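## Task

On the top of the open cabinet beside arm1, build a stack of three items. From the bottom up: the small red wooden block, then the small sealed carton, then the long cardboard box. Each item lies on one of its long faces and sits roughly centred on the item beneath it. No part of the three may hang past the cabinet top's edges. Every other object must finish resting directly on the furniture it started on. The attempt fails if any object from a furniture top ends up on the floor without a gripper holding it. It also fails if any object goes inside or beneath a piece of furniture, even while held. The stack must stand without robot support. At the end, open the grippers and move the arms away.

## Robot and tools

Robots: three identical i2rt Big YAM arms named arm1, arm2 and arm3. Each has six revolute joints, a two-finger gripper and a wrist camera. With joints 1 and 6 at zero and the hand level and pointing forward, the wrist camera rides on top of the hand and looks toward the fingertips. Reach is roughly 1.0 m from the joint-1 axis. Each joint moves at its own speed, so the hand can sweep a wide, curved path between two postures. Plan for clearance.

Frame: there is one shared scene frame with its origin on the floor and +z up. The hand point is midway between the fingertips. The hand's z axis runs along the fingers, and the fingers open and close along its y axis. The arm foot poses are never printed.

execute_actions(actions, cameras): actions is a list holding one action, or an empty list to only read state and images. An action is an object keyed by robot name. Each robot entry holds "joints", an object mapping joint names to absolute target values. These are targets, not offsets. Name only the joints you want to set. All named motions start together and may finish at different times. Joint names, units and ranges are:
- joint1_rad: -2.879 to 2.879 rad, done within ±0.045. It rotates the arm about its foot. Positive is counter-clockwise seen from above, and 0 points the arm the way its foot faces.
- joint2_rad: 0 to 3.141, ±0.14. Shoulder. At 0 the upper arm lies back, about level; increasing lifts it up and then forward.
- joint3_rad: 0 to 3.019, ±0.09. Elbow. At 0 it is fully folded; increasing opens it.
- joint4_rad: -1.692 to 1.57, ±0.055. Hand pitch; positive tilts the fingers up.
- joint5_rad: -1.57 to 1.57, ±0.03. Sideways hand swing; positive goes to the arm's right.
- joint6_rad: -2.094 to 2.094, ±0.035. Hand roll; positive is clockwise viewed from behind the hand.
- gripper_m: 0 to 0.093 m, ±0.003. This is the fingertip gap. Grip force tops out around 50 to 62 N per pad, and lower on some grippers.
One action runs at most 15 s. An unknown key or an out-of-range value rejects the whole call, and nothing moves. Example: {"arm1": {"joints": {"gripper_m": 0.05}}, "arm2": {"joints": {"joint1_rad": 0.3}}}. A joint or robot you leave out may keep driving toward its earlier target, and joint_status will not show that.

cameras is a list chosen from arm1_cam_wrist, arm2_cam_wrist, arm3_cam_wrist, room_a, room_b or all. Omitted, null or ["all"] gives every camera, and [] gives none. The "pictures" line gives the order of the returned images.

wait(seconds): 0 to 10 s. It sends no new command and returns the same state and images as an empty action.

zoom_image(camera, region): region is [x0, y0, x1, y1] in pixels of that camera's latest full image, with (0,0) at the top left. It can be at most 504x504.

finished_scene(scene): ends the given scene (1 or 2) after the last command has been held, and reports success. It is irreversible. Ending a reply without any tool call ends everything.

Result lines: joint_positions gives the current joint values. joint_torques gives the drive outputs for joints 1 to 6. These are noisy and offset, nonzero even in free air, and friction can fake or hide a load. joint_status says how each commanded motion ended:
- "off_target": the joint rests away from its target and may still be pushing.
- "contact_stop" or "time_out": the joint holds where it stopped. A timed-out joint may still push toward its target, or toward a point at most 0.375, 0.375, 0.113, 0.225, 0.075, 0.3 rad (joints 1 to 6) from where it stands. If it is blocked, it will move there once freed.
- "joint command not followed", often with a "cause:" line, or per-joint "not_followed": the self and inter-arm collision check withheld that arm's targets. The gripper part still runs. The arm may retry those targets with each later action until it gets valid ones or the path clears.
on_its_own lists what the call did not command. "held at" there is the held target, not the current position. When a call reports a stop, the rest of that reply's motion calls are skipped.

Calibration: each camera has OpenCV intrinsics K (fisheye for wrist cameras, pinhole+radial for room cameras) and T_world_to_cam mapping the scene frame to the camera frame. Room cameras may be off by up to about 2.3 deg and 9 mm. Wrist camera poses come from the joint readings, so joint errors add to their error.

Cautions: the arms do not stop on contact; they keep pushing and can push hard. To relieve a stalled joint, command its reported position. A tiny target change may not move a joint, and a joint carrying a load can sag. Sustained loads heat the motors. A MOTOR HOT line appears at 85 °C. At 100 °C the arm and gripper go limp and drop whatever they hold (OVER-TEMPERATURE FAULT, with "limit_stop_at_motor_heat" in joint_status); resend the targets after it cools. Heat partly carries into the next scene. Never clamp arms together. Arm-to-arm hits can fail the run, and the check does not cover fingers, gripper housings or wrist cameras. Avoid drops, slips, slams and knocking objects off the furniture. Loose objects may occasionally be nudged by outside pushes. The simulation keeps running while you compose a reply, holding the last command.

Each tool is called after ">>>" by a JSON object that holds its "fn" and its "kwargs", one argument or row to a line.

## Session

>>> {"fn": "execute_actions", "kwargs": {
  "actions": []
}}

Scene clock: 0.00 s.
Joint torques (N m, as the arm reports them, + toward a larger angle): no reading
Motor temperatures (°C, as the motors report them): arm1=[28 34 35 28 31 32] | arm2=[30 33 32 28 29 30] | arm3=[29 28 31 27 30 31]
arm1.joint_positions: joint1_rad=-0.038 joint2_rad=+0.331 joint3_rad=+1.655 joint4_rad=-1.151 joint5_rad=-0.127 joint6_rad=-0.493 gripper_m=+0.094
arm1.joint_status: not commanded
arm1.hand: x=-0.8491 y=+0.6942 z=+1.5506 quat_wxyz=(-0.740, +0.459, -0.447, -0.205) (m; scene frame)
arm2.joint_positions: joint1_rad=-0.039 joint2_rad=+0.338 joint3_rad=+1.693 joint4_rad=-1.381 joint5_rad=+0.066 joint6_rad=-0.087 gripper_m=+0.095
arm2.joint_status: not commanded
arm2.hand: x=+0.1828 y=+0.0237 z=+1.5530 quat_wxyz=(-0.674, +0.233, -0.683, -0.160) (m; scene frame)
arm3.joint_positions: joint1_rad=+0.619 joint2_rad=+0.541 joint3_rad=+1.510 joint4_rad=-1.390 joint5_rad=-0.233 joint6_rad=+0.349 gripper_m=+0.094
arm3.joint_status: not commanded
arm3.hand: x=+0.6902 y=-0.5100 z=+1.3866 quat_wxyz=(-0.306, +0.421, -0.722, -0.456) (m; scene frame)
pictures: arm1_cam_wrist, arm2_cam_wrist, arm3_cam_wrist, room_a, room_b
camera_calibration (this result's frames):
arm1_cam_wrist: T_world_to_cam=[[0.697896, -0.500956, 0.511844, 0.143371], [0.152586, -0.594259, -0.789667, 1.77326], [0.699756, 0.629205, -0.338292, 0.804776], [0, 0, 0, 1]] pos_world=[-0.933779, 0.619227, 1.59915]
arm2_cam_wrist: T_world_to_cam=[[0.538655, -0.836223, 0.102874, -0.236068], [-0.468443, -0.398738, -0.788396, 1.32825], [0.700295, 0.376483, -0.606505, 0.930031], [0, 0, 0, 1]] pos_world=[0.0980713, -0.0179226, 1.63554]
arm3_cam_wrist: T_world_to_cam=[[0.890659, -0.227707, -0.393543, -0.18452], [-0.399337, -0.805604, -0.437643, 0.472871], [-0.217386, 0.546947, -0.80845, 1.67618], [0, 0, 0, 1]] pos_world=[0.717557, -0.577851, 1.48944]
Images, in order (width x height): arm1_cam_wrist 504x504, arm2_cam_wrist 504x504, arm3_cam_wrist 504x504, room_a 672x504, room_b 672x504.

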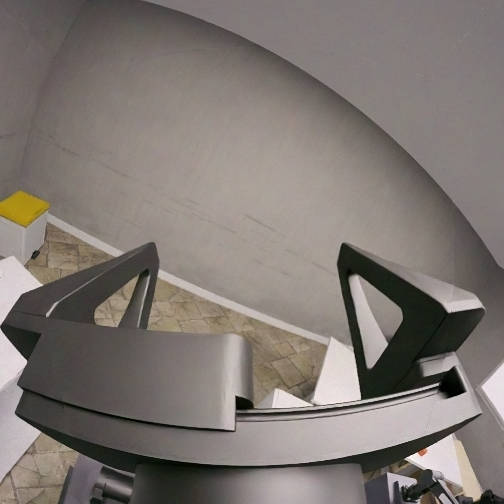

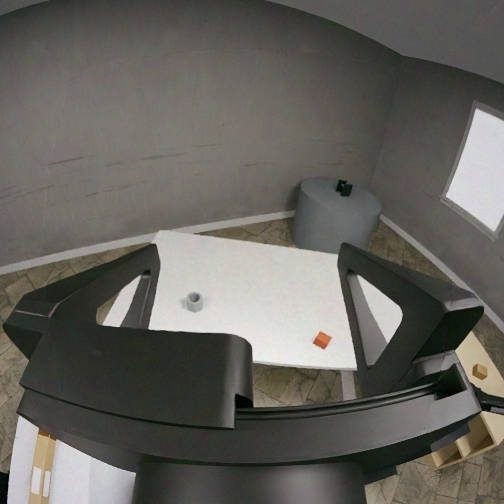

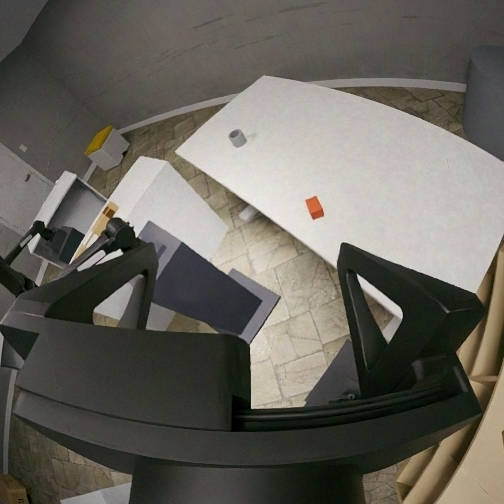

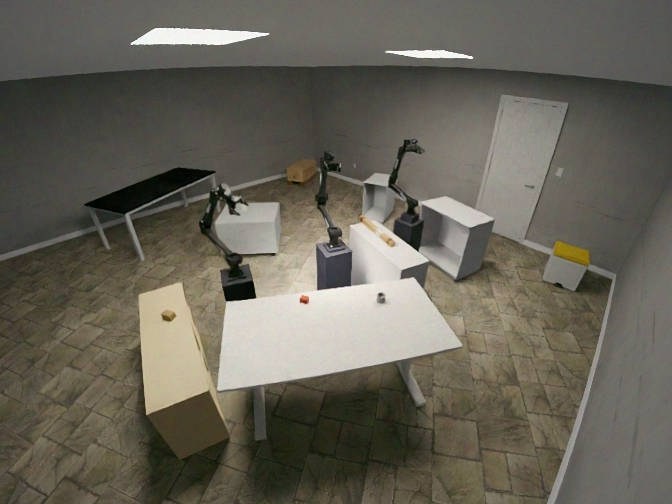

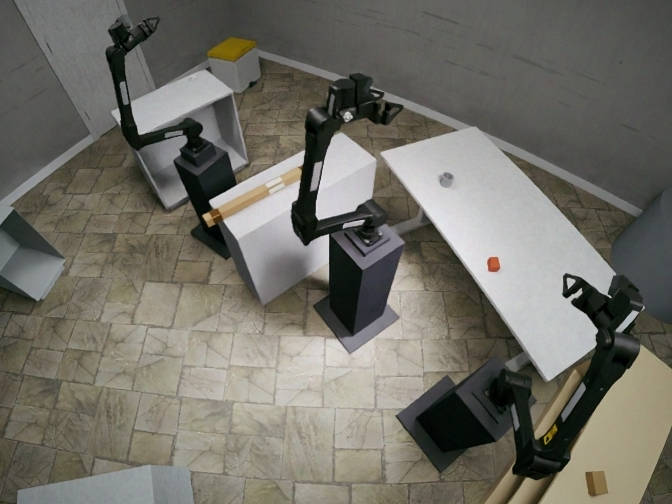

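>>> {"fn": "zoom_image", "kwargs": {
  "camera": "room_b",
  "region": [80, 40, 420, 320]
}}

>>> {"fn": "zoom_image", "kwargs": {
  "camera": "room_b",
  "region": [380, 120, 672, 504]
}}

>>> {"fn": "zoom_image", "kwargs": {
  "camera": "room_a",
  "region": [130, 160, 510, 360]
}}

Region (80, 40, 420, 320) of room_b's 672x504 image, scaled by 1.482, with more detail than that image has; it fills the top 415 rows of this view, and the rest is white.

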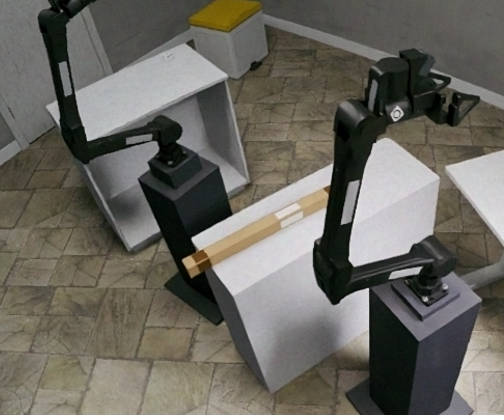

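Region (380, 120, 672, 504) of room_b's 672x504 image, scaled by 1.312, with more detail than that image has; it fills the left 383 columns of this view, and the rest is white.

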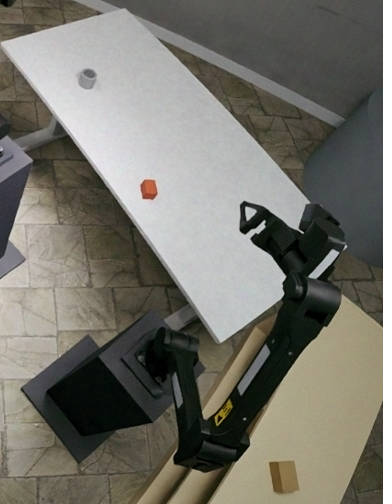

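Region (130, 160, 510, 360) of room_a's 672x504 image, scaled by 1.326, with more detail than that image has; it fills the top 265 rows of this view, and the rest is white.

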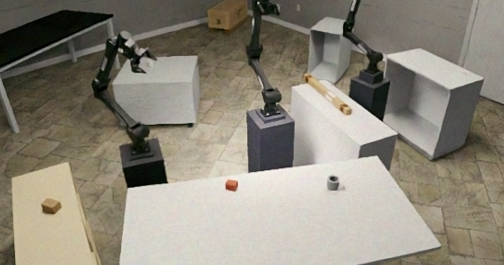

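>>> {"fn": "zoom_image", "kwargs": {
  "camera": "room_b",
  "region": [190, 120, 390, 260]
}}

>>> {"fn": "zoom_image", "kwargs": {
  "camera": "room_b",
  "region": [90, 50, 270, 220]
}}

>>> {"fn": "zoom_image", "kwargs": {
  "camera": "room_a",
  "region": [330, 180, 510, 300]
}}

Region (190, 120, 390, 260) of room_b's 672x504 image, scaled by 2.520, with more detail than that image has; it fills the top 353 rows of this view, and the rest is white.

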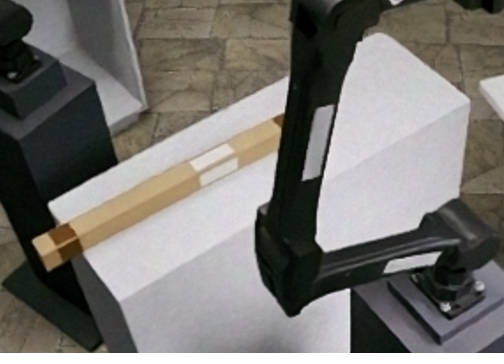

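Region (90, 50, 270, 220) of room_b's 672x504 image, scaled by 2.800, with more detail than that image has.

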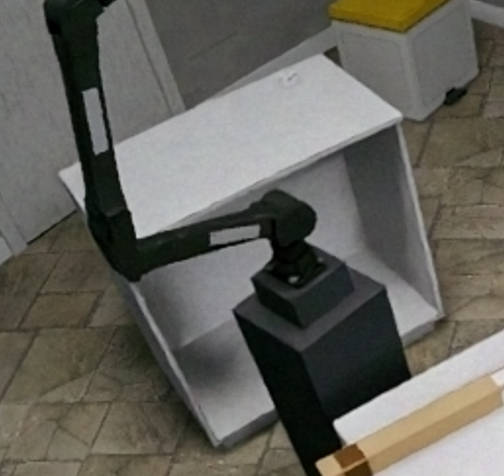

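Region (330, 180, 510, 300) of room_a's 672x504 image, scaled by 2.800, with more detail than that image has.

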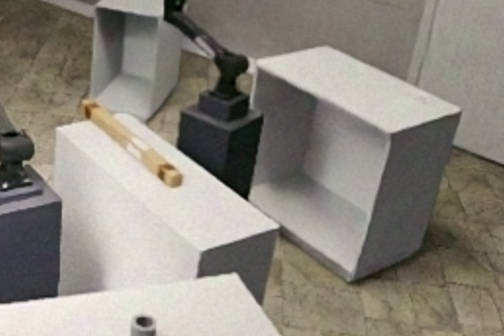

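>>> {"fn": "execute_actions", "kwargs": {
  "actions": [
    {"arm1": {"joints": {"joint1_rad": -1.691, "joint2_rad": 1.81, "joint3_rad": 1.83, "joint4_rad": -1.555, "joint5_rad": 0, "joint6_rad": 0.21, "gripper_m": 0.093}}, "arm2": {"joints": {"joint1_rad": -0.871, "joint2_rad": 2.0, "joint3_rad": 1.6, "joint4_rad": -1.124, "joint5_rad": 0, "joint6_rad": 0, "gripper_m": 0.093}}, "arm3": {"joints": {"joint1_rad": -1.388, "joint2_rad": 1.93, "joint3_rad": 1.645, "joint4_rad": -1.251, "joint5_rad": 0, "joint6_rad": 0, "gripper_m": 0.093}}}
  ]
}}

Scene clock: 65.13 s.
Joint torques (N m, as the arm reports them, + toward a larger angle): arm1=[  0.28 -21.64  12.02  -0.15  -0.13   0.12] | arm2=[  0.68 -19.77   8.25   0.7   -0.09   0.16] | arm3=[  0.62 -20.32   8.8    0.05  -0.13  -0.2 ]
Motor temperatures (°C, as the motors report them): arm1=[28 34 36 28 31 32] | arm2=[30 34 33 28 29 30] | arm3=[29 28 33 27 30 31]
arm1.joint_positions: joint1_rad=-1.692 joint2_rad=+1.825 joint3_rad=+1.799 joint4_rad=-1.548 joint5_rad=+0.002 joint6_rad=+0.198 gripper_m=+0.093
arm1.joint_status: all done
arm1.hand: x=-0.4110 y=+0.2949 z=+1.0514 quat_wxyz=(-0.005, -0.441, -0.897, -0.004) (m; scene frame)
arm2.joint_positions: joint1_rad=-0.879 joint2_rad=+1.997 joint3_rad=+1.602 joint4_rad=-1.132 joint5_rad=-0.001 joint6_rad=-0.006 gripper_m=+0.093
arm2.joint_status: all done
arm2.hand: x=+0.7483 y=-0.1117 z=+0.9173 quat_wxyz=(-0.018, -0.103, -0.995, +0.009) (m; scene frame)
arm3.joint_positions: joint1_rad=-1.395 joint2_rad=+1.931 joint3_rad=+1.636 joint4_rad=-1.248 joint5_rad=+0.002 joint6_rad=+0.016 gripper_m=+0.093
arm3.joint_status: all done
arm3.hand: x=+1.1032 y=-1.0898 z=+0.8902 quat_wxyz=(-0.013, -0.378, -0.926, +0.006) (m; scene frame)
pictures: arm1_cam_wrist, arm2_cam_wrist, arm3_cam_wrist, room_a, room_b
camera_calibration (this result's frames):
arm1_cam_wrist: T_world_to_cam=[[-0.779589, -0.62629, -0.00162455, -0.137364], [-0.512656, 0.636646, 0.576079, -0.997481], [-0.359758, 0.449937, -0.817393, 0.701736], [0, 0, 0, 1]] pos_world=[-0.365996, 0.233275, 1.148]
arm2_cam_wrist: T_world_to_cam=[[-0.197133, -0.980336, 0.00890816, 0.0321273], [-0.820793, 0.170006, 0.545341, 0.141778], [-0.536132, 0.100193, -0.838167, 1.30627], [0, 0, 0, 1]] pos_world=[0.823037, -0.123487, 1.01727]
arm3_cam_wrist: T_world_to_cam=[[-0.694191, -0.719782, 0.00351416, -0.0210523], [-0.592663, 0.574349, 0.564689, 0.778377], [-0.408471, 0.389919, -0.825296, 1.73648], [0, 0, 0, 1]] pos_world=[1.15601, -1.1393, 0.993647]
Images, in order (width x height): arm1_cam_wrist 504x504, arm2_cam_wrist 504x504, arm3_cam_wrist 504x504, room_a 672x504, room_b 672x504.

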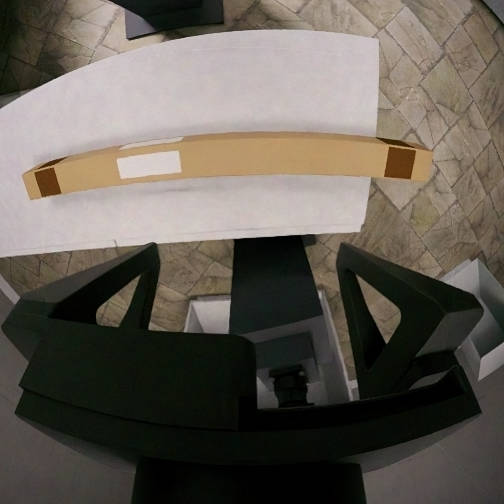

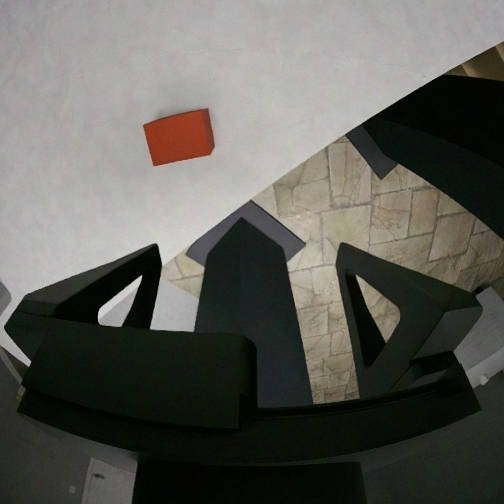

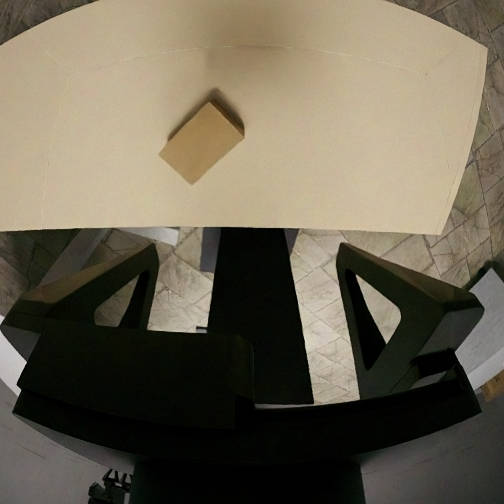

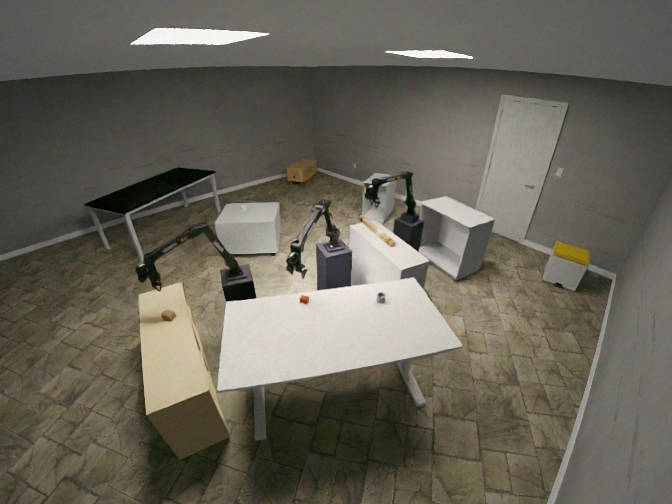

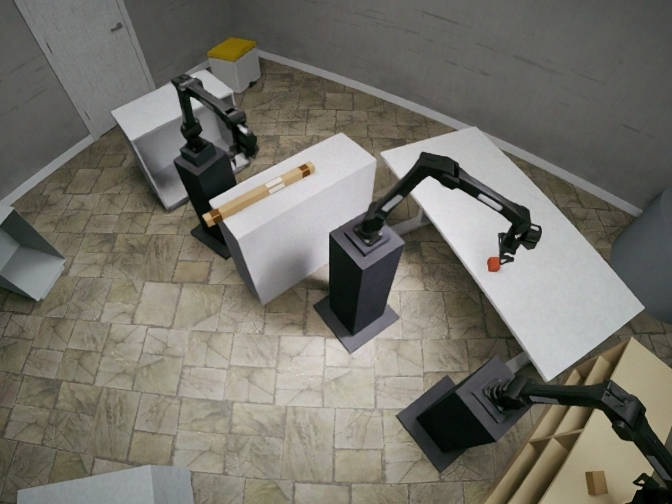

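>>> {"fn": "zoom_image", "kwargs": {
  "camera": "arm2_cam_wrist",
  "region": [120, 80, 260, 200]
}}

>>> {"fn": "zoom_image", "kwargs": {
  "camera": "arm3_cam_wrist",
  "region": [130, 70, 270, 200]
}}

>>> {"fn": "zoom_image", "kwargs": {
  "camera": "arm1_cam_wrist",
  "region": [0, 110, 252, 260]
}}

>>> {"fn": "zoom_image", "kwargs": {
  "camera": "arm1_cam_wrist",
  "region": [220, 20, 472, 260]
}}

Region (120, 80, 260, 200) of arm2_cam_wrist's 504x504 image, scaled by 3.600, with more detail than that image has; it fills the top 432 rows of this view, and the rest is white.

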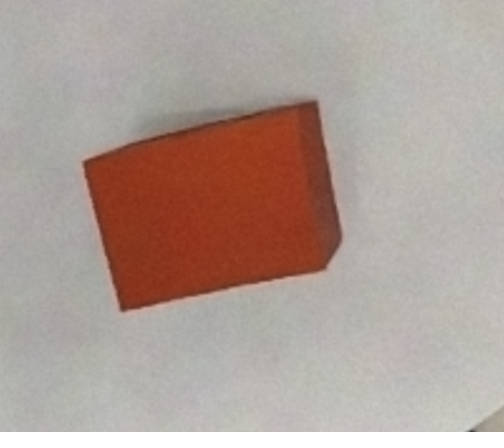

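Region (130, 70, 270, 200) of arm3_cam_wrist's 504x504 image, scaled by 3.600, with more detail than that image has; it fills the top 468 rows of this view, and the rest is white.

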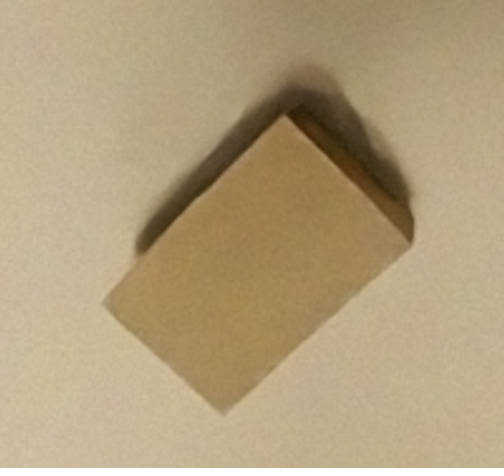

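Region (0, 110, 252, 260) of arm1_cam_wrist's 504x504 image, scaled by 2.000, with more detail than that image has; it fills the top 300 rows of this view, and the rest is white.

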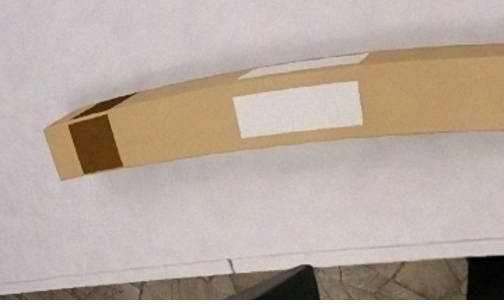

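Region (220, 20, 472, 260) of arm1_cam_wrist's 504x504 image, scaled by 2.000, with more detail than that image has; it fills the top 480 rows of this view, and the rest is white.

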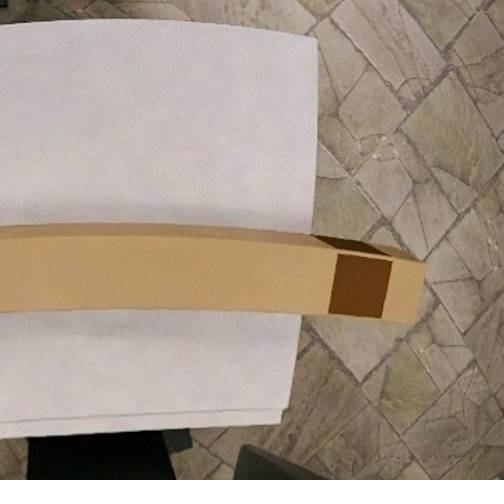

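>>> {"fn": "execute_actions", "kwargs": {
  "actions": [
    {"arm1": {"joints": {"joint1_rad": -1.602, "joint2_rad": 1.945, "joint3_rad": 1.535, "joint4_rad": -1.12, "joint6_rad": -1.325}}, "arm2": {"joints": {"joint1_rad": -0.768, "joint2_rad": 2.265, "joint3_rad": 1.75, "joint4_rad": -1.012, "joint6_rad": 1.525}}, "arm3": {"joints": {"joint1_rad": -1.30, "joint2_rad": 2.19, "joint3_rad": 1.595, "joint4_rad": -0.955, "joint6_rad": 0.95}}}
  ],
  "cameras": ["arm1_cam_wrist", "arm2_cam_wrist", "arm3_cam_wrist"]
}}

Scene clock: 133.33 s.
Joint torques (N m, as the arm reports them, + toward a larger angle): arm1=[ -0.17 -22.03  10.7    0.43  -0.18  -0.13] | arm2=[ -0.6  -23.34   9.65   0.65  -0.02   0.18] | arm3=[ -0.39 -22.19   7.91   0.53   0.04   0.08]
Motor temperatures (°C, as the motors report them): arm1=[28 36 41 28 31 32] | arm2=[30 35 35 28 29 30] | arm3=[29 31 34 27 30 31]
arm1.joint_positions: joint1_rad=-1.592 joint2_rad=+1.954 joint3_rad=+1.510 joint4_rad=-1.129 joint5_rad=+0.001 joint6_rad=-1.311 gripper_m=+0.093
arm1.joint_status: all done
arm1.hand: x=-0.3673 y=+0.3353 z=+0.8743 quat_wxyz=(-0.007, +0.340, -0.940, +0.002) (m; scene frame)
arm2.joint_positions: joint1_rad=-0.760 joint2_rad=+2.272 joint3_rad=+1.722 joint4_rad=-1.021 joint5_rad=-0.001 joint6_rad=+1.518 gripper_m=+0.093
arm2.joint_status: all done
arm2.hand: x=+0.7980 y=-0.0461 z=+0.7914 quat_wxyz=(-0.002, -0.721, -0.693, +0.008) (m; scene frame)
arm3.joint_positions: joint1_rad=-1.294 joint2_rad=+2.198 joint3_rad=+1.577 joint4_rad=-0.967 joint5_rad=+0.001 joint6_rad=+0.934 gripper_m=+0.093
arm3.joint_status: all done
arm3.hand: x=+1.1535 y=-1.0529 z=+0.7154 quat_wxyz=(+0.009, -0.715, -0.699, +0.001) (m; scene frame)
pictures: arm1_cam_wrist, arm2_cam_wrist, arm3_cam_wrist
camera_calibration (this result's frames):
arm1_cam_wrist: T_world_to_cam=[[0.655154, -0.755279, 0.0181062, 0.474788], [-0.626477, -0.52972, 0.571772, -0.545779], [-0.422256, -0.385942, -0.820213, 0.814298], [0, 0, 0, 1]] pos_world=[-0.309135, 0.383759, 0.971362]
arm2_cam_wrist: T_world_to_cam=[[-0.999467, 0.0325302, 0.0027804, 0.799197], [0.0284104, 0.824597, 0.565007, -0.422982], [0.0160871, 0.564784, -0.825082, 0.791258], [0, 0, 0, 1]] pos_world=[0.79806, -0.124098, 0.889618]
arm3_cam_wrist: T_world_to_cam=[[-0.999769, 0.0137852, 0.0165186, 1.15659], [0.0209125, 0.803066, 0.595523, 0.396673], [-0.00505618, 0.595731, -0.803168, 1.33389], [0, 0, 0, 1]] pos_world=[1.15477, -1.12914, 0.816006]
Images, in order (width x height): arm1_cam_wrist 504x504, arm2_cam_wrist 504x504, arm3_cam_wrist 504x504.

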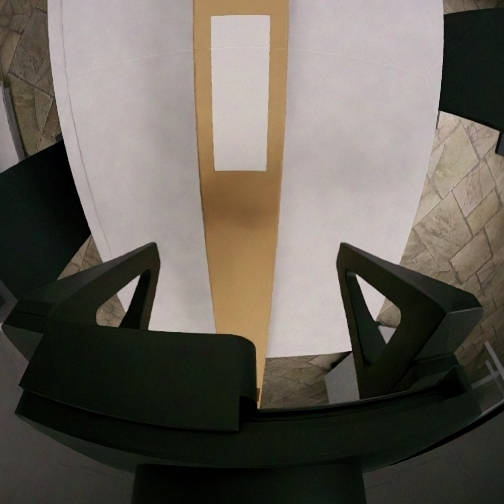

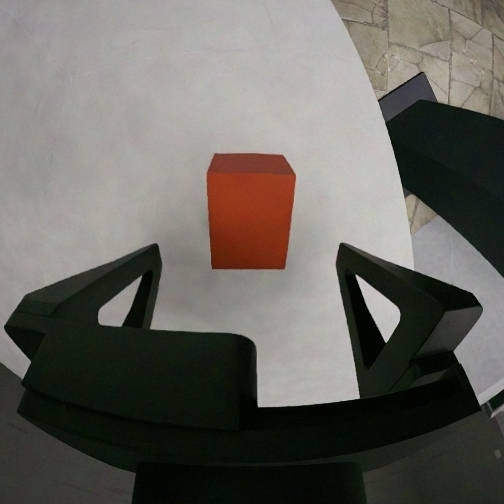

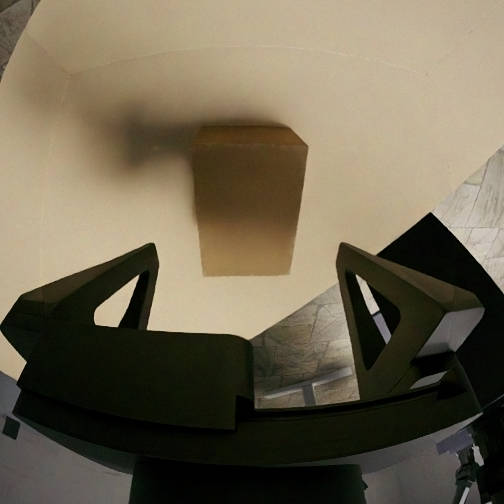

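>>> {"fn": "execute_actions", "kwargs": {
  "actions": [
    {"arm1": {"joints": {"joint2_rad": 2.03, "joint3_rad": 1.452, "joint4_rad": -0.955}}, "arm2": {"joints": {"joint2_rad": 2.36, "joint4_rad": -0.903}}, "arm3": {"joints": {"joint2_rad": 2.311, "joint4_rad": -0.817}}}
  ],
  "cameras": ["arm1_cam_wrist", "arm2_cam_wrist", "arm3_cam_wrist"]
}}

Scene clock: 156.43 s.
Joint torques (N m, as the arm reports them, + toward a larger angle): arm1=[ -0.13 -23.43   8.71   0.44  -0.19  -0.14] | arm2=[ -0.43 -22.11   9.31   1.04   0.     0.13] | arm3=[ -0.25 -22.46   7.44   0.62   0.04   0.03]
Motor temperatures (°C, as the motors report them): arm1=[28 36 40 28 31 32] | arm2=[30 36 36 28 29 30] | arm3=[29 31 34 27 30 31]
arm1.joint_positions: joint1_rad=-1.592 joint2_rad=+2.047 joint3_rad=+1.440 joint4_rad=-0.963 joint5_rad=+0.001 joint6_rad=-1.311 gripper_m=+0.093
arm1.joint_status: all done
arm1.hand: x=-0.3671 y=+0.3361 z=+0.8001 quat_wxyz=(-0.008, +0.340, -0.940, +0.003) (m; scene frame)
arm2.joint_positions: joint1_rad=-0.760 joint2_rad=+2.350 joint3_rad=+1.722 joint4_rad=-0.919 joint5_rad=-0.001 joint6_rad=+1.518 gripper_m=+0.093
arm2.joint_status: all done
arm2.hand: x=+0.8050 y=-0.0475 z=+0.7429 quat_wxyz=(-0.010, -0.721, -0.693, +0.000) (m; scene frame)
arm3.joint_positions: joint1_rad=-1.294 joint2_rad=+2.313 joint3_rad=+1.577 joint4_rad=-0.829 joint5_rad=+0.001 joint6_rad=+0.935 gripper_m=+0.093
arm3.joint_status: all done
arm3.hand: x=+1.1589 y=-1.0570 z=+0.6472 quat_wxyz=(-0.002, -0.715, -0.699, +0.000) (m; scene frame)
pictures: arm1_cam_wrist, arm2_cam_wrist, arm3_cam_wrist
camera_calibration (this result's frames):
arm1_cam_wrist: T_world_to_cam=[[0.655388, -0.755019, 0.0203339, 0.474775], [-0.627355, -0.529185, 0.571305, -0.502923], [-0.420585, -0.387183, -0.820486, 0.755072], [0, 0, 0, 1]] pos_world=[-0.309101, 0.384676, 0.897195]
arm2_cam_wrist: T_world_to_cam=[[-0.999253, 0.032537, -0.0208293, 0.823736], [0.0151398, 0.825835, 0.563709, -0.382947], [0.0355429, 0.562973, -0.825711, 0.73665], [0, 0, 0, 1]] pos_world=[0.802737, -0.125265, 0.841289]
arm3_cam_wrist: T_world_to_cam=[[-0.999897, 0.0142806, -0.00147317, 1.17542], [0.010724, 0.811188, 0.584687, 0.467835], [0.00954472, 0.584611, -0.811257, 1.25818], [0, 0, 0, 1]] pos_world=[1.15827, -1.13183, 0.748901]
Images, in order (width x height): arm1_cam_wrist 504x504, arm2_cam_wrist 504x504, arm3_cam_wrist 504x504.

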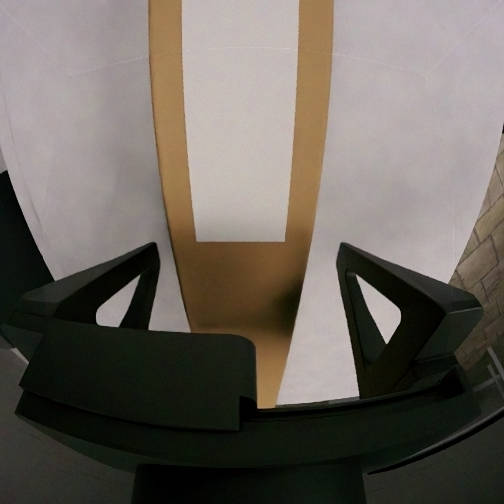

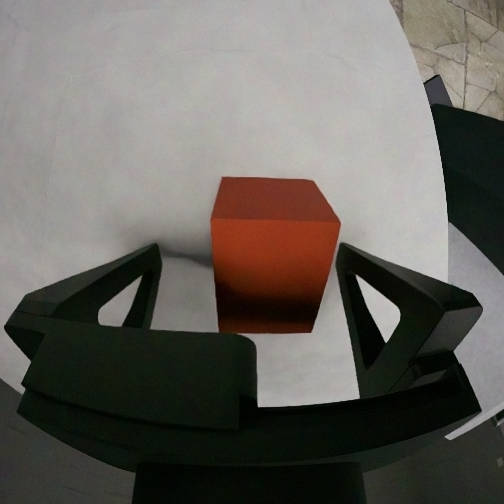

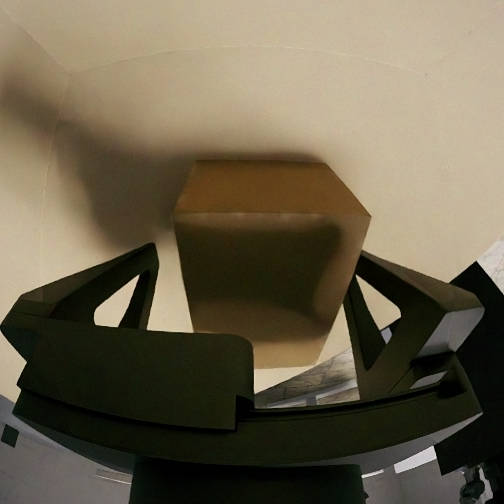

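>>> {"fn": "execute_actions", "kwargs": {
  "actions": [
    {"arm1": {"joints": {"gripper_m": 0.0}}, "arm2": {"joints": {"joint2_rad": 2.38, "gripper_m": 0.0}}, "arm3": {"joints": {"gripper_m": 0.0}}}
  ],
  "cameras": ["arm1_cam_wrist", "arm2_cam_wrist", "arm3_cam_wrist"]
}}

Scene clock: 159.43 s.
Joint torques (N m, as the arm reports them, + toward a larger angle): arm1=[ -0.12 -23.33   8.75   0.41  -0.19  -0.12] | arm2=[ -0.66 -20.39   9.3    0.98  -0.05   0.12] | arm3=[ -0.42 -22.6    7.45   0.63   0.06   0.06]
Motor temperatures (°C, as the motors report them): arm1=[28 36 40 28 31 32] | arm2=[30 36 36 28 29 30] | arm3=[29 31 34 27 30 31]
arm1.joint_positions: joint1_rad=-1.592 joint2_rad=+2.047 joint3_rad=+1.440 joint4_rad=-0.963 joint5_rad=+0.001 joint6_rad=-1.313 gripper_m=+0.049
arm1.joint_status: gripper_m off_target (ended at +0.049, target +0.000)
arm1.hand: x=-0.3670 y=+0.3360 z=+0.8001 quat_wxyz=(-0.008, +0.341, -0.940, +0.003) (m; scene frame)
arm2.joint_positions: joint1_rad=-0.760 joint2_rad=+2.351 joint3_rad=+1.722 joint4_rad=-0.918 joint5_rad=-0.001 joint6_rad=+1.519 gripper_m=+0.045
arm2.joint_status: gripper_m off_target (ended at +0.045, target +0.000); the others done
arm2.hand: x=+0.8052 y=-0.0475 z=+0.7427 quat_wxyz=(-0.011, -0.721, -0.692, +0.000) (m; scene frame)
arm3.joint_positions: joint1_rad=-1.295 joint2_rad=+2.313 joint3_rad=+1.577 joint4_rad=-0.828 joint5_rad=+0.001 joint6_rad=+0.936 gripper_m=+0.059
arm3.joint_status: gripper_m off_target (ended at +0.059, target +0.000)
arm3.hand: x=+1.1589 y=-1.0572 z=+0.6472 quat_wxyz=(-0.003, -0.715, -0.699, +0.000) (m; scene frame)
pictures: arm1_cam_wrist, arm2_cam_wrist, arm3_cam_wrist
camera_calibration (this result's frames):
arm1_cam_wrist: T_world_to_cam=[[0.65652, -0.754013, 0.0210942, 0.474063], [-0.626907, -0.52987, 0.571162, -0.502377], [-0.419487, -0.388204, -0.820566, 0.755907], [0, 0, 0, 1]] pos_world=[-0.309082, 0.384701, 0.897211]
arm2_cam_wrist: T_world_to_cam=[[-0.999212, 0.0332864, -0.0216021, 0.824492], [0.0153254, 0.825857, 0.563671, -0.382921], [0.0366029, 0.562896, -0.825717, 0.735609], [0, 0, 0, 1]] pos_world=[0.802786, -0.125278, 0.841056]
arm3_cam_wrist: T_world_to_cam=[[-0.999872, 0.0158044, -0.00231593, 1.1776], [0.0114692, 0.811265, 0.584566, 0.467331], [0.0111176, 0.584465, -0.811343, 1.2564], [0, 0, 0, 1]] pos_world=[1.15812, -1.13206, 0.748913]
Images, in order (width x height): arm1_cam_wrist 504x504, arm2_cam_wrist 504x504, arm3_cam_wrist 504x504.

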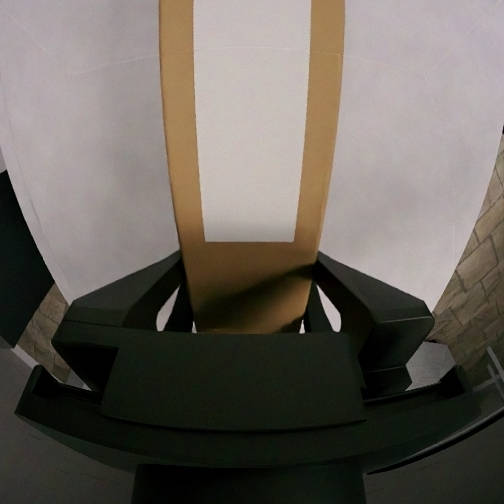

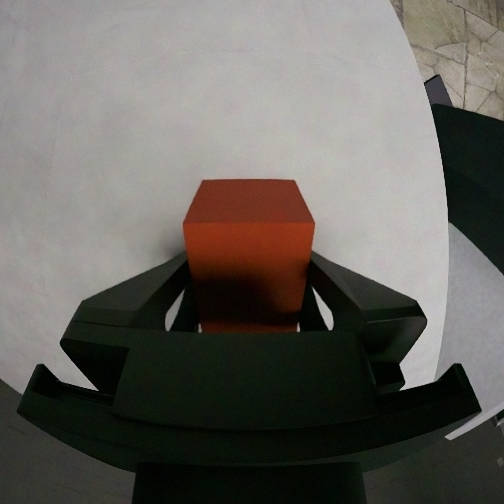

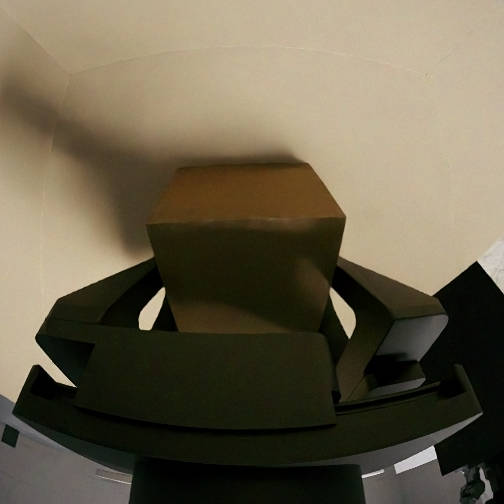

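>>> {"fn": "execute_actions", "kwargs": {
  "actions": [
    {"arm1": {"joints": {"joint1_rad": 1.28, "joint2_rad": 1.78, "joint3_rad": 1.815, "joint4_rad": -1.555, "joint6_rad": -1.585}}, "arm2": {"joints": {"joint1_rad": 1.93, "joint2_rad": 2.04, "joint3_rad": 1.62, "joint4_rad": -1.16, "joint6_rad": 1.905}}, "arm3": {"joints": {"joint1_rad": 0.738, "joint2_rad": 1.97, "joint3_rad": 1.72, "joint4_rad": -1.295, "joint6_rad": -0.15}}}
  ]
}}

Scene clock: 185.53 s.
Joint torques (N m, as the arm reports them, + toward a larger angle): arm1=[ -0.59 -22.27  10.22  -0.21  -0.09  -0.13] | arm2=[  0.   -20.04   7.96  -0.4    0.     0.13] | arm3=[  0.23 -22.31   8.09  -0.54   0.03  -0.21]
Motor temperatures (°C, as the motors report them): arm1=[28 37 39 28 31 32] | arm2=[31 36 35 28 29 30] | arm3=[29 32 34 27 30 31]
arm1.joint_positions: joint1_rad=+1.290 joint2_rad=+1.801 joint3_rad=+1.805 joint4_rad=-1.548 joint5_rad=-0.002 joint6_rad=-1.572 gripper_m=+0.049
arm1.joint_status: all done
arm1.hand: x=-1.1961 y=+1.0983 z=+1.0545 quat_wxyz=(-0.010, +0.940, +0.341, +0.002) (m; scene frame)
arm2.joint_positions: joint1_rad=+1.940 joint2_rad=+2.038 joint3_rad=+1.623 joint4_rad=-1.145 joint5_rad=-0.002 joint6_rad=+1.898 gripper_m=+0.045
arm2.joint_status: all done
arm2.hand: x=-0.3621 y=+0.3243 z=+0.9045 quat_wxyz=(+0.011, +0.347, -0.938, +0.002) (m; scene frame)
arm3.joint_positions: joint1_rad=+0.741 joint2_rad=+1.983 joint3_rad=+1.721 joint4_rad=-1.283 joint5_rad=-0.002 joint6_rad=-0.134 gripper_m=+0.059
arm3.joint_status: all done
arm3.hand: x=+0.7930 y=-0.0826 z=+0.8918 quat_wxyz=(-0.010, +0.686, -0.728, -0.008) (m; scene frame)
pictures: arm1_cam_wrist, arm2_cam_wrist, arm3_cam_wrist, room_a, room_b
camera_calibration (this result's frames):
arm1_cam_wrist: T_world_to_cam=[[-0.656504, 0.75387, 0.0261305, -1.64405], [0.618463, 0.518107, 0.59082, -0.445692], [0.431863, 0.404036, -0.80638, 1.04601], [0, 0, 0, 1]] pos_world=[-1.25542, 1.04769, 1.14977]
arm2_cam_wrist: T_world_to_cam=[[0.655863, -0.7548, -0.0109454, 0.494465], [-0.603218, -0.532757, 0.593547, -0.573648], [-0.45384, -0.382683, -0.804725, 0.812694], [0, 0, 0, 1]] pos_world=[-0.301503, 0.378611, 0.999894]
arm3_cam_wrist: T_world_to_cam=[[0.998648, -0.0518348, 0.0037947, -0.798923], [-0.044869, -0.82299, 0.566281, -0.536206], [-0.02623, -0.565686, -0.824204, 0.835348], [0, 0, 0, 1]] pos_world=[0.795695, -0.0101601, 0.995172]
Images, in order (width x height): arm1_cam_wrist 504x504, arm2_cam_wrist 504x504, arm3_cam_wrist 504x504, room_a 672x504, room_b 672x504.

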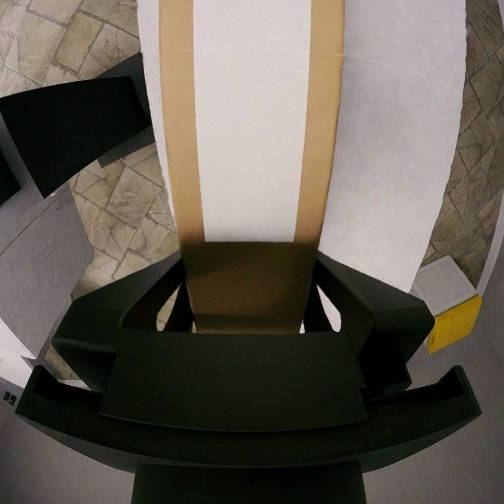

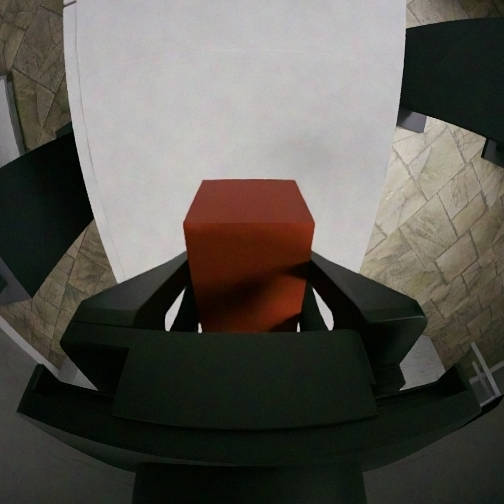

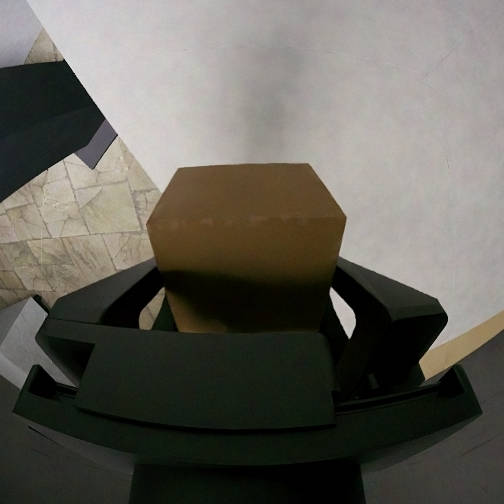

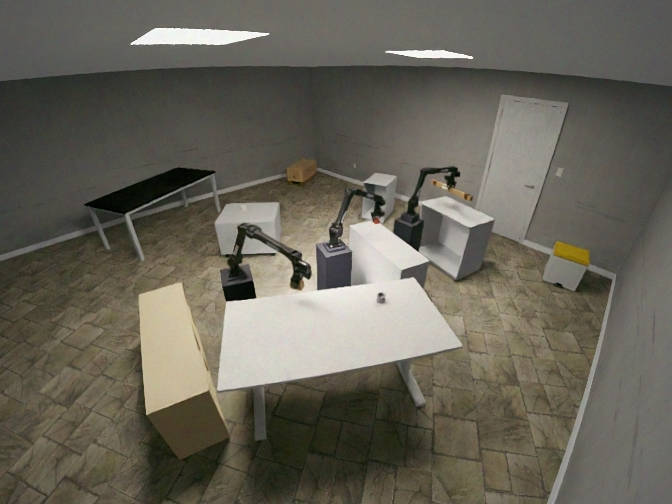

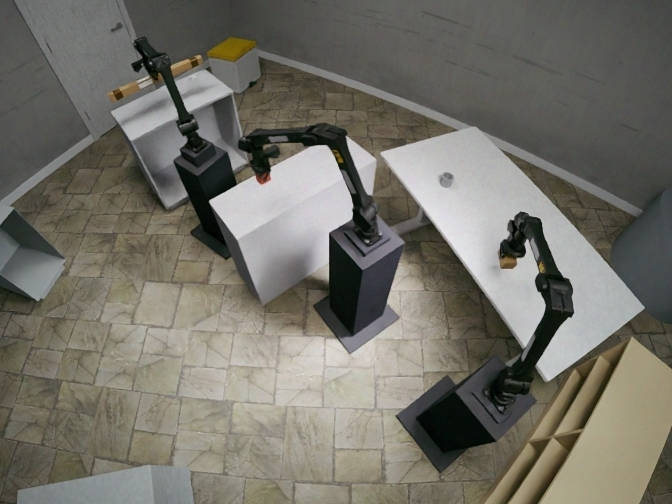

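>>> {"fn": "execute_actions", "kwargs": {
  "actions": [
    {"arm1": {"joints": {"joint2_rad": 1.74, "joint3_rad": 1.34, "joint4_rad": -1.122, "joint6_rad": -1.645}}, "arm2": {"joints": {"joint2_rad": 2.222, "joint4_rad": -0.965}}, "arm3": {"joints": {"joint2_rad": 2.175, "joint4_rad": -1.10}}}
  ],
  "cameras": ["arm1_cam_wrist", "arm2_cam_wrist", "arm3_cam_wrist", "room_b"]
}}

Scene clock: 221.77 s.
Joint torques (N m, as the arm reports them, + toward a larger angle): arm1=[ -0.67 -19.95   9.76   0.39  -0.1   -0.14] | arm2=[  0.23 -22.02   7.39   0.73  -0.01   0.11] | arm3=[  0.01 -23.95   8.31   0.4   -0.07  -0.22]
Motor temperatures (°C, as the motors report them): arm1=[28 37 40 28 31 32] | arm2=[30 36 35 28 29 30] | arm3=[29 32 34 27 30 31]
arm1.joint_positions: joint1_rad=+1.290 joint2_rad=+1.757 joint3_rad=+1.325 joint4_rad=-1.131 joint5_rad=-0.002 joint6_rad=-1.632 gripper_m=+0.049
arm1.joint_status: all done
arm1.hand: x=-1.1581 y=+1.0559 z=+0.8997 quat_wxyz=(-0.001, +0.929, +0.369, +0.006) (m; scene frame)
arm2.joint_positions: joint1_rad=+1.939 joint2_rad=+2.230 joint3_rad=+1.621 joint4_rad=-0.979 joint5_rad=-0.002 joint6_rad=+1.899 gripper_m=+0.045
arm2.joint_status: all done
arm2.hand: x=-0.3724 y=+0.3288 z=+0.7903 quat_wxyz=(+0.002, +0.346, -0.938, +0.013) (m; scene frame)
arm3.joint_positions: joint1_rad=+0.741 joint2_rad=+2.187 joint3_rad=+1.708 joint4_rad=-1.110 joint5_rad=+0.001 joint6_rad=-0.135 gripper_m=+0.059
arm3.joint_status: all done
arm3.hand: x=+0.7970 y=-0.0632 z=+0.7650 quat_wxyz=(+0.007, +0.686, -0.727, +0.005) (m; scene frame)
pictures: arm1_cam_wrist, arm2_cam_wrist, arm3_cam_wrist, room_b
camera_calibration (this result's frames):
arm1_cam_wrist: T_world_to_cam=[[-0.700215, 0.713903, 0.00640666, -1.57382], [0.578777, 0.56238, 0.590548, -0.448216], [0.417991, 0.417219, -0.806977, 0.892448], [0, 0, 0, 1]] pos_world=[-1.21563, 1.00328, 0.994961]
arm2_cam_wrist: T_world_to_cam=[[0.654724, -0.755696, 0.0161152, 0.48186], [-0.618611, -0.523461, 0.585925, -0.512497], [-0.434346, -0.393589, -0.810205, 0.73307], [0, 0, 0, 1]] pos_world=[-0.314116, 0.384396, 0.886457]
arm3_cam_wrist: T_world_to_cam=[[0.998719, -0.0506063, 0.000314233, -0.798756], [-0.040627, -0.798042, 0.60123, -0.476792], [-0.0301753, -0.600473, -0.799076, 0.723639], [0, 0, 0, 1]] pos_world=[0.800198, 0.0136031, 0.865155]
Images, in order (width x height): arm1_cam_wrist 504x504, arm2_cam_wrist 504x504, arm3_cam_wrist 504x504, room_b 672x504.

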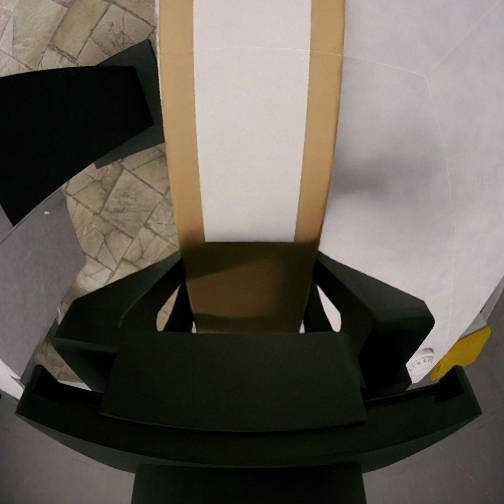

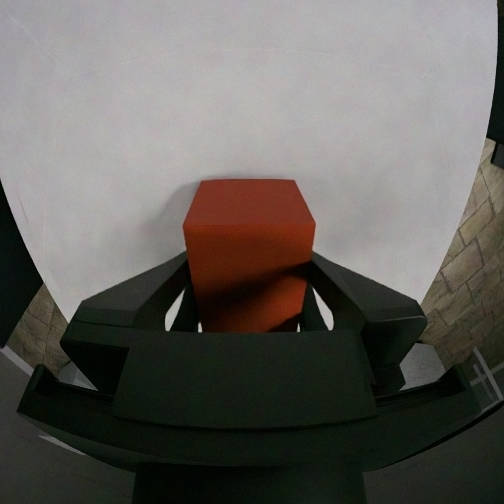

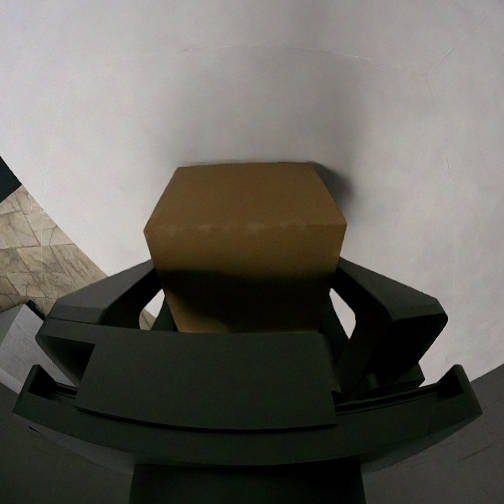

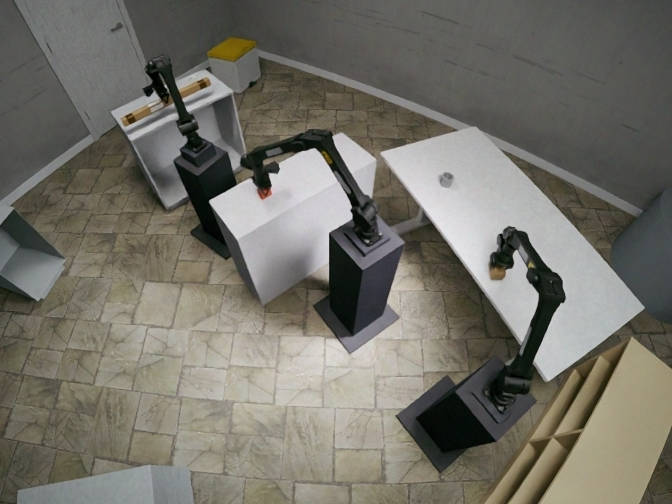

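>>> {"fn": "zoom_image", "kwargs": {
  "camera": "arm1_cam_wrist",
  "region": [340, 250, 504, 400]
}}

>>> {"fn": "zoom_image", "kwargs": {
  "camera": "room_b",
  "region": [90, 40, 270, 220]
}}

Region (340, 250, 504, 400) of arm1_cam_wrist's 504x504 image, scaled by 3.073, with more detail than that image has; it fills the top 461 rows of this view, and the rest is white.

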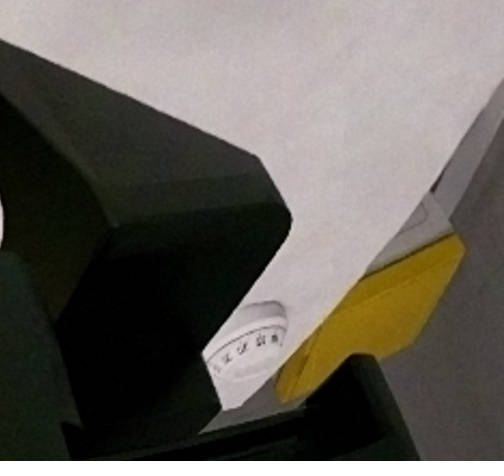

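Region (90, 40, 270, 220) of room_b's 672x504 image, scaled by 2.800, with more detail than that image has.

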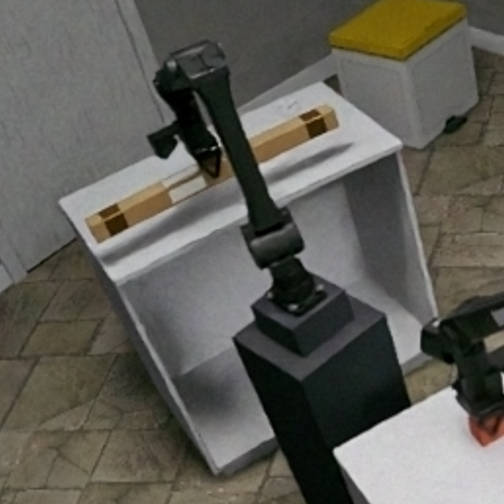

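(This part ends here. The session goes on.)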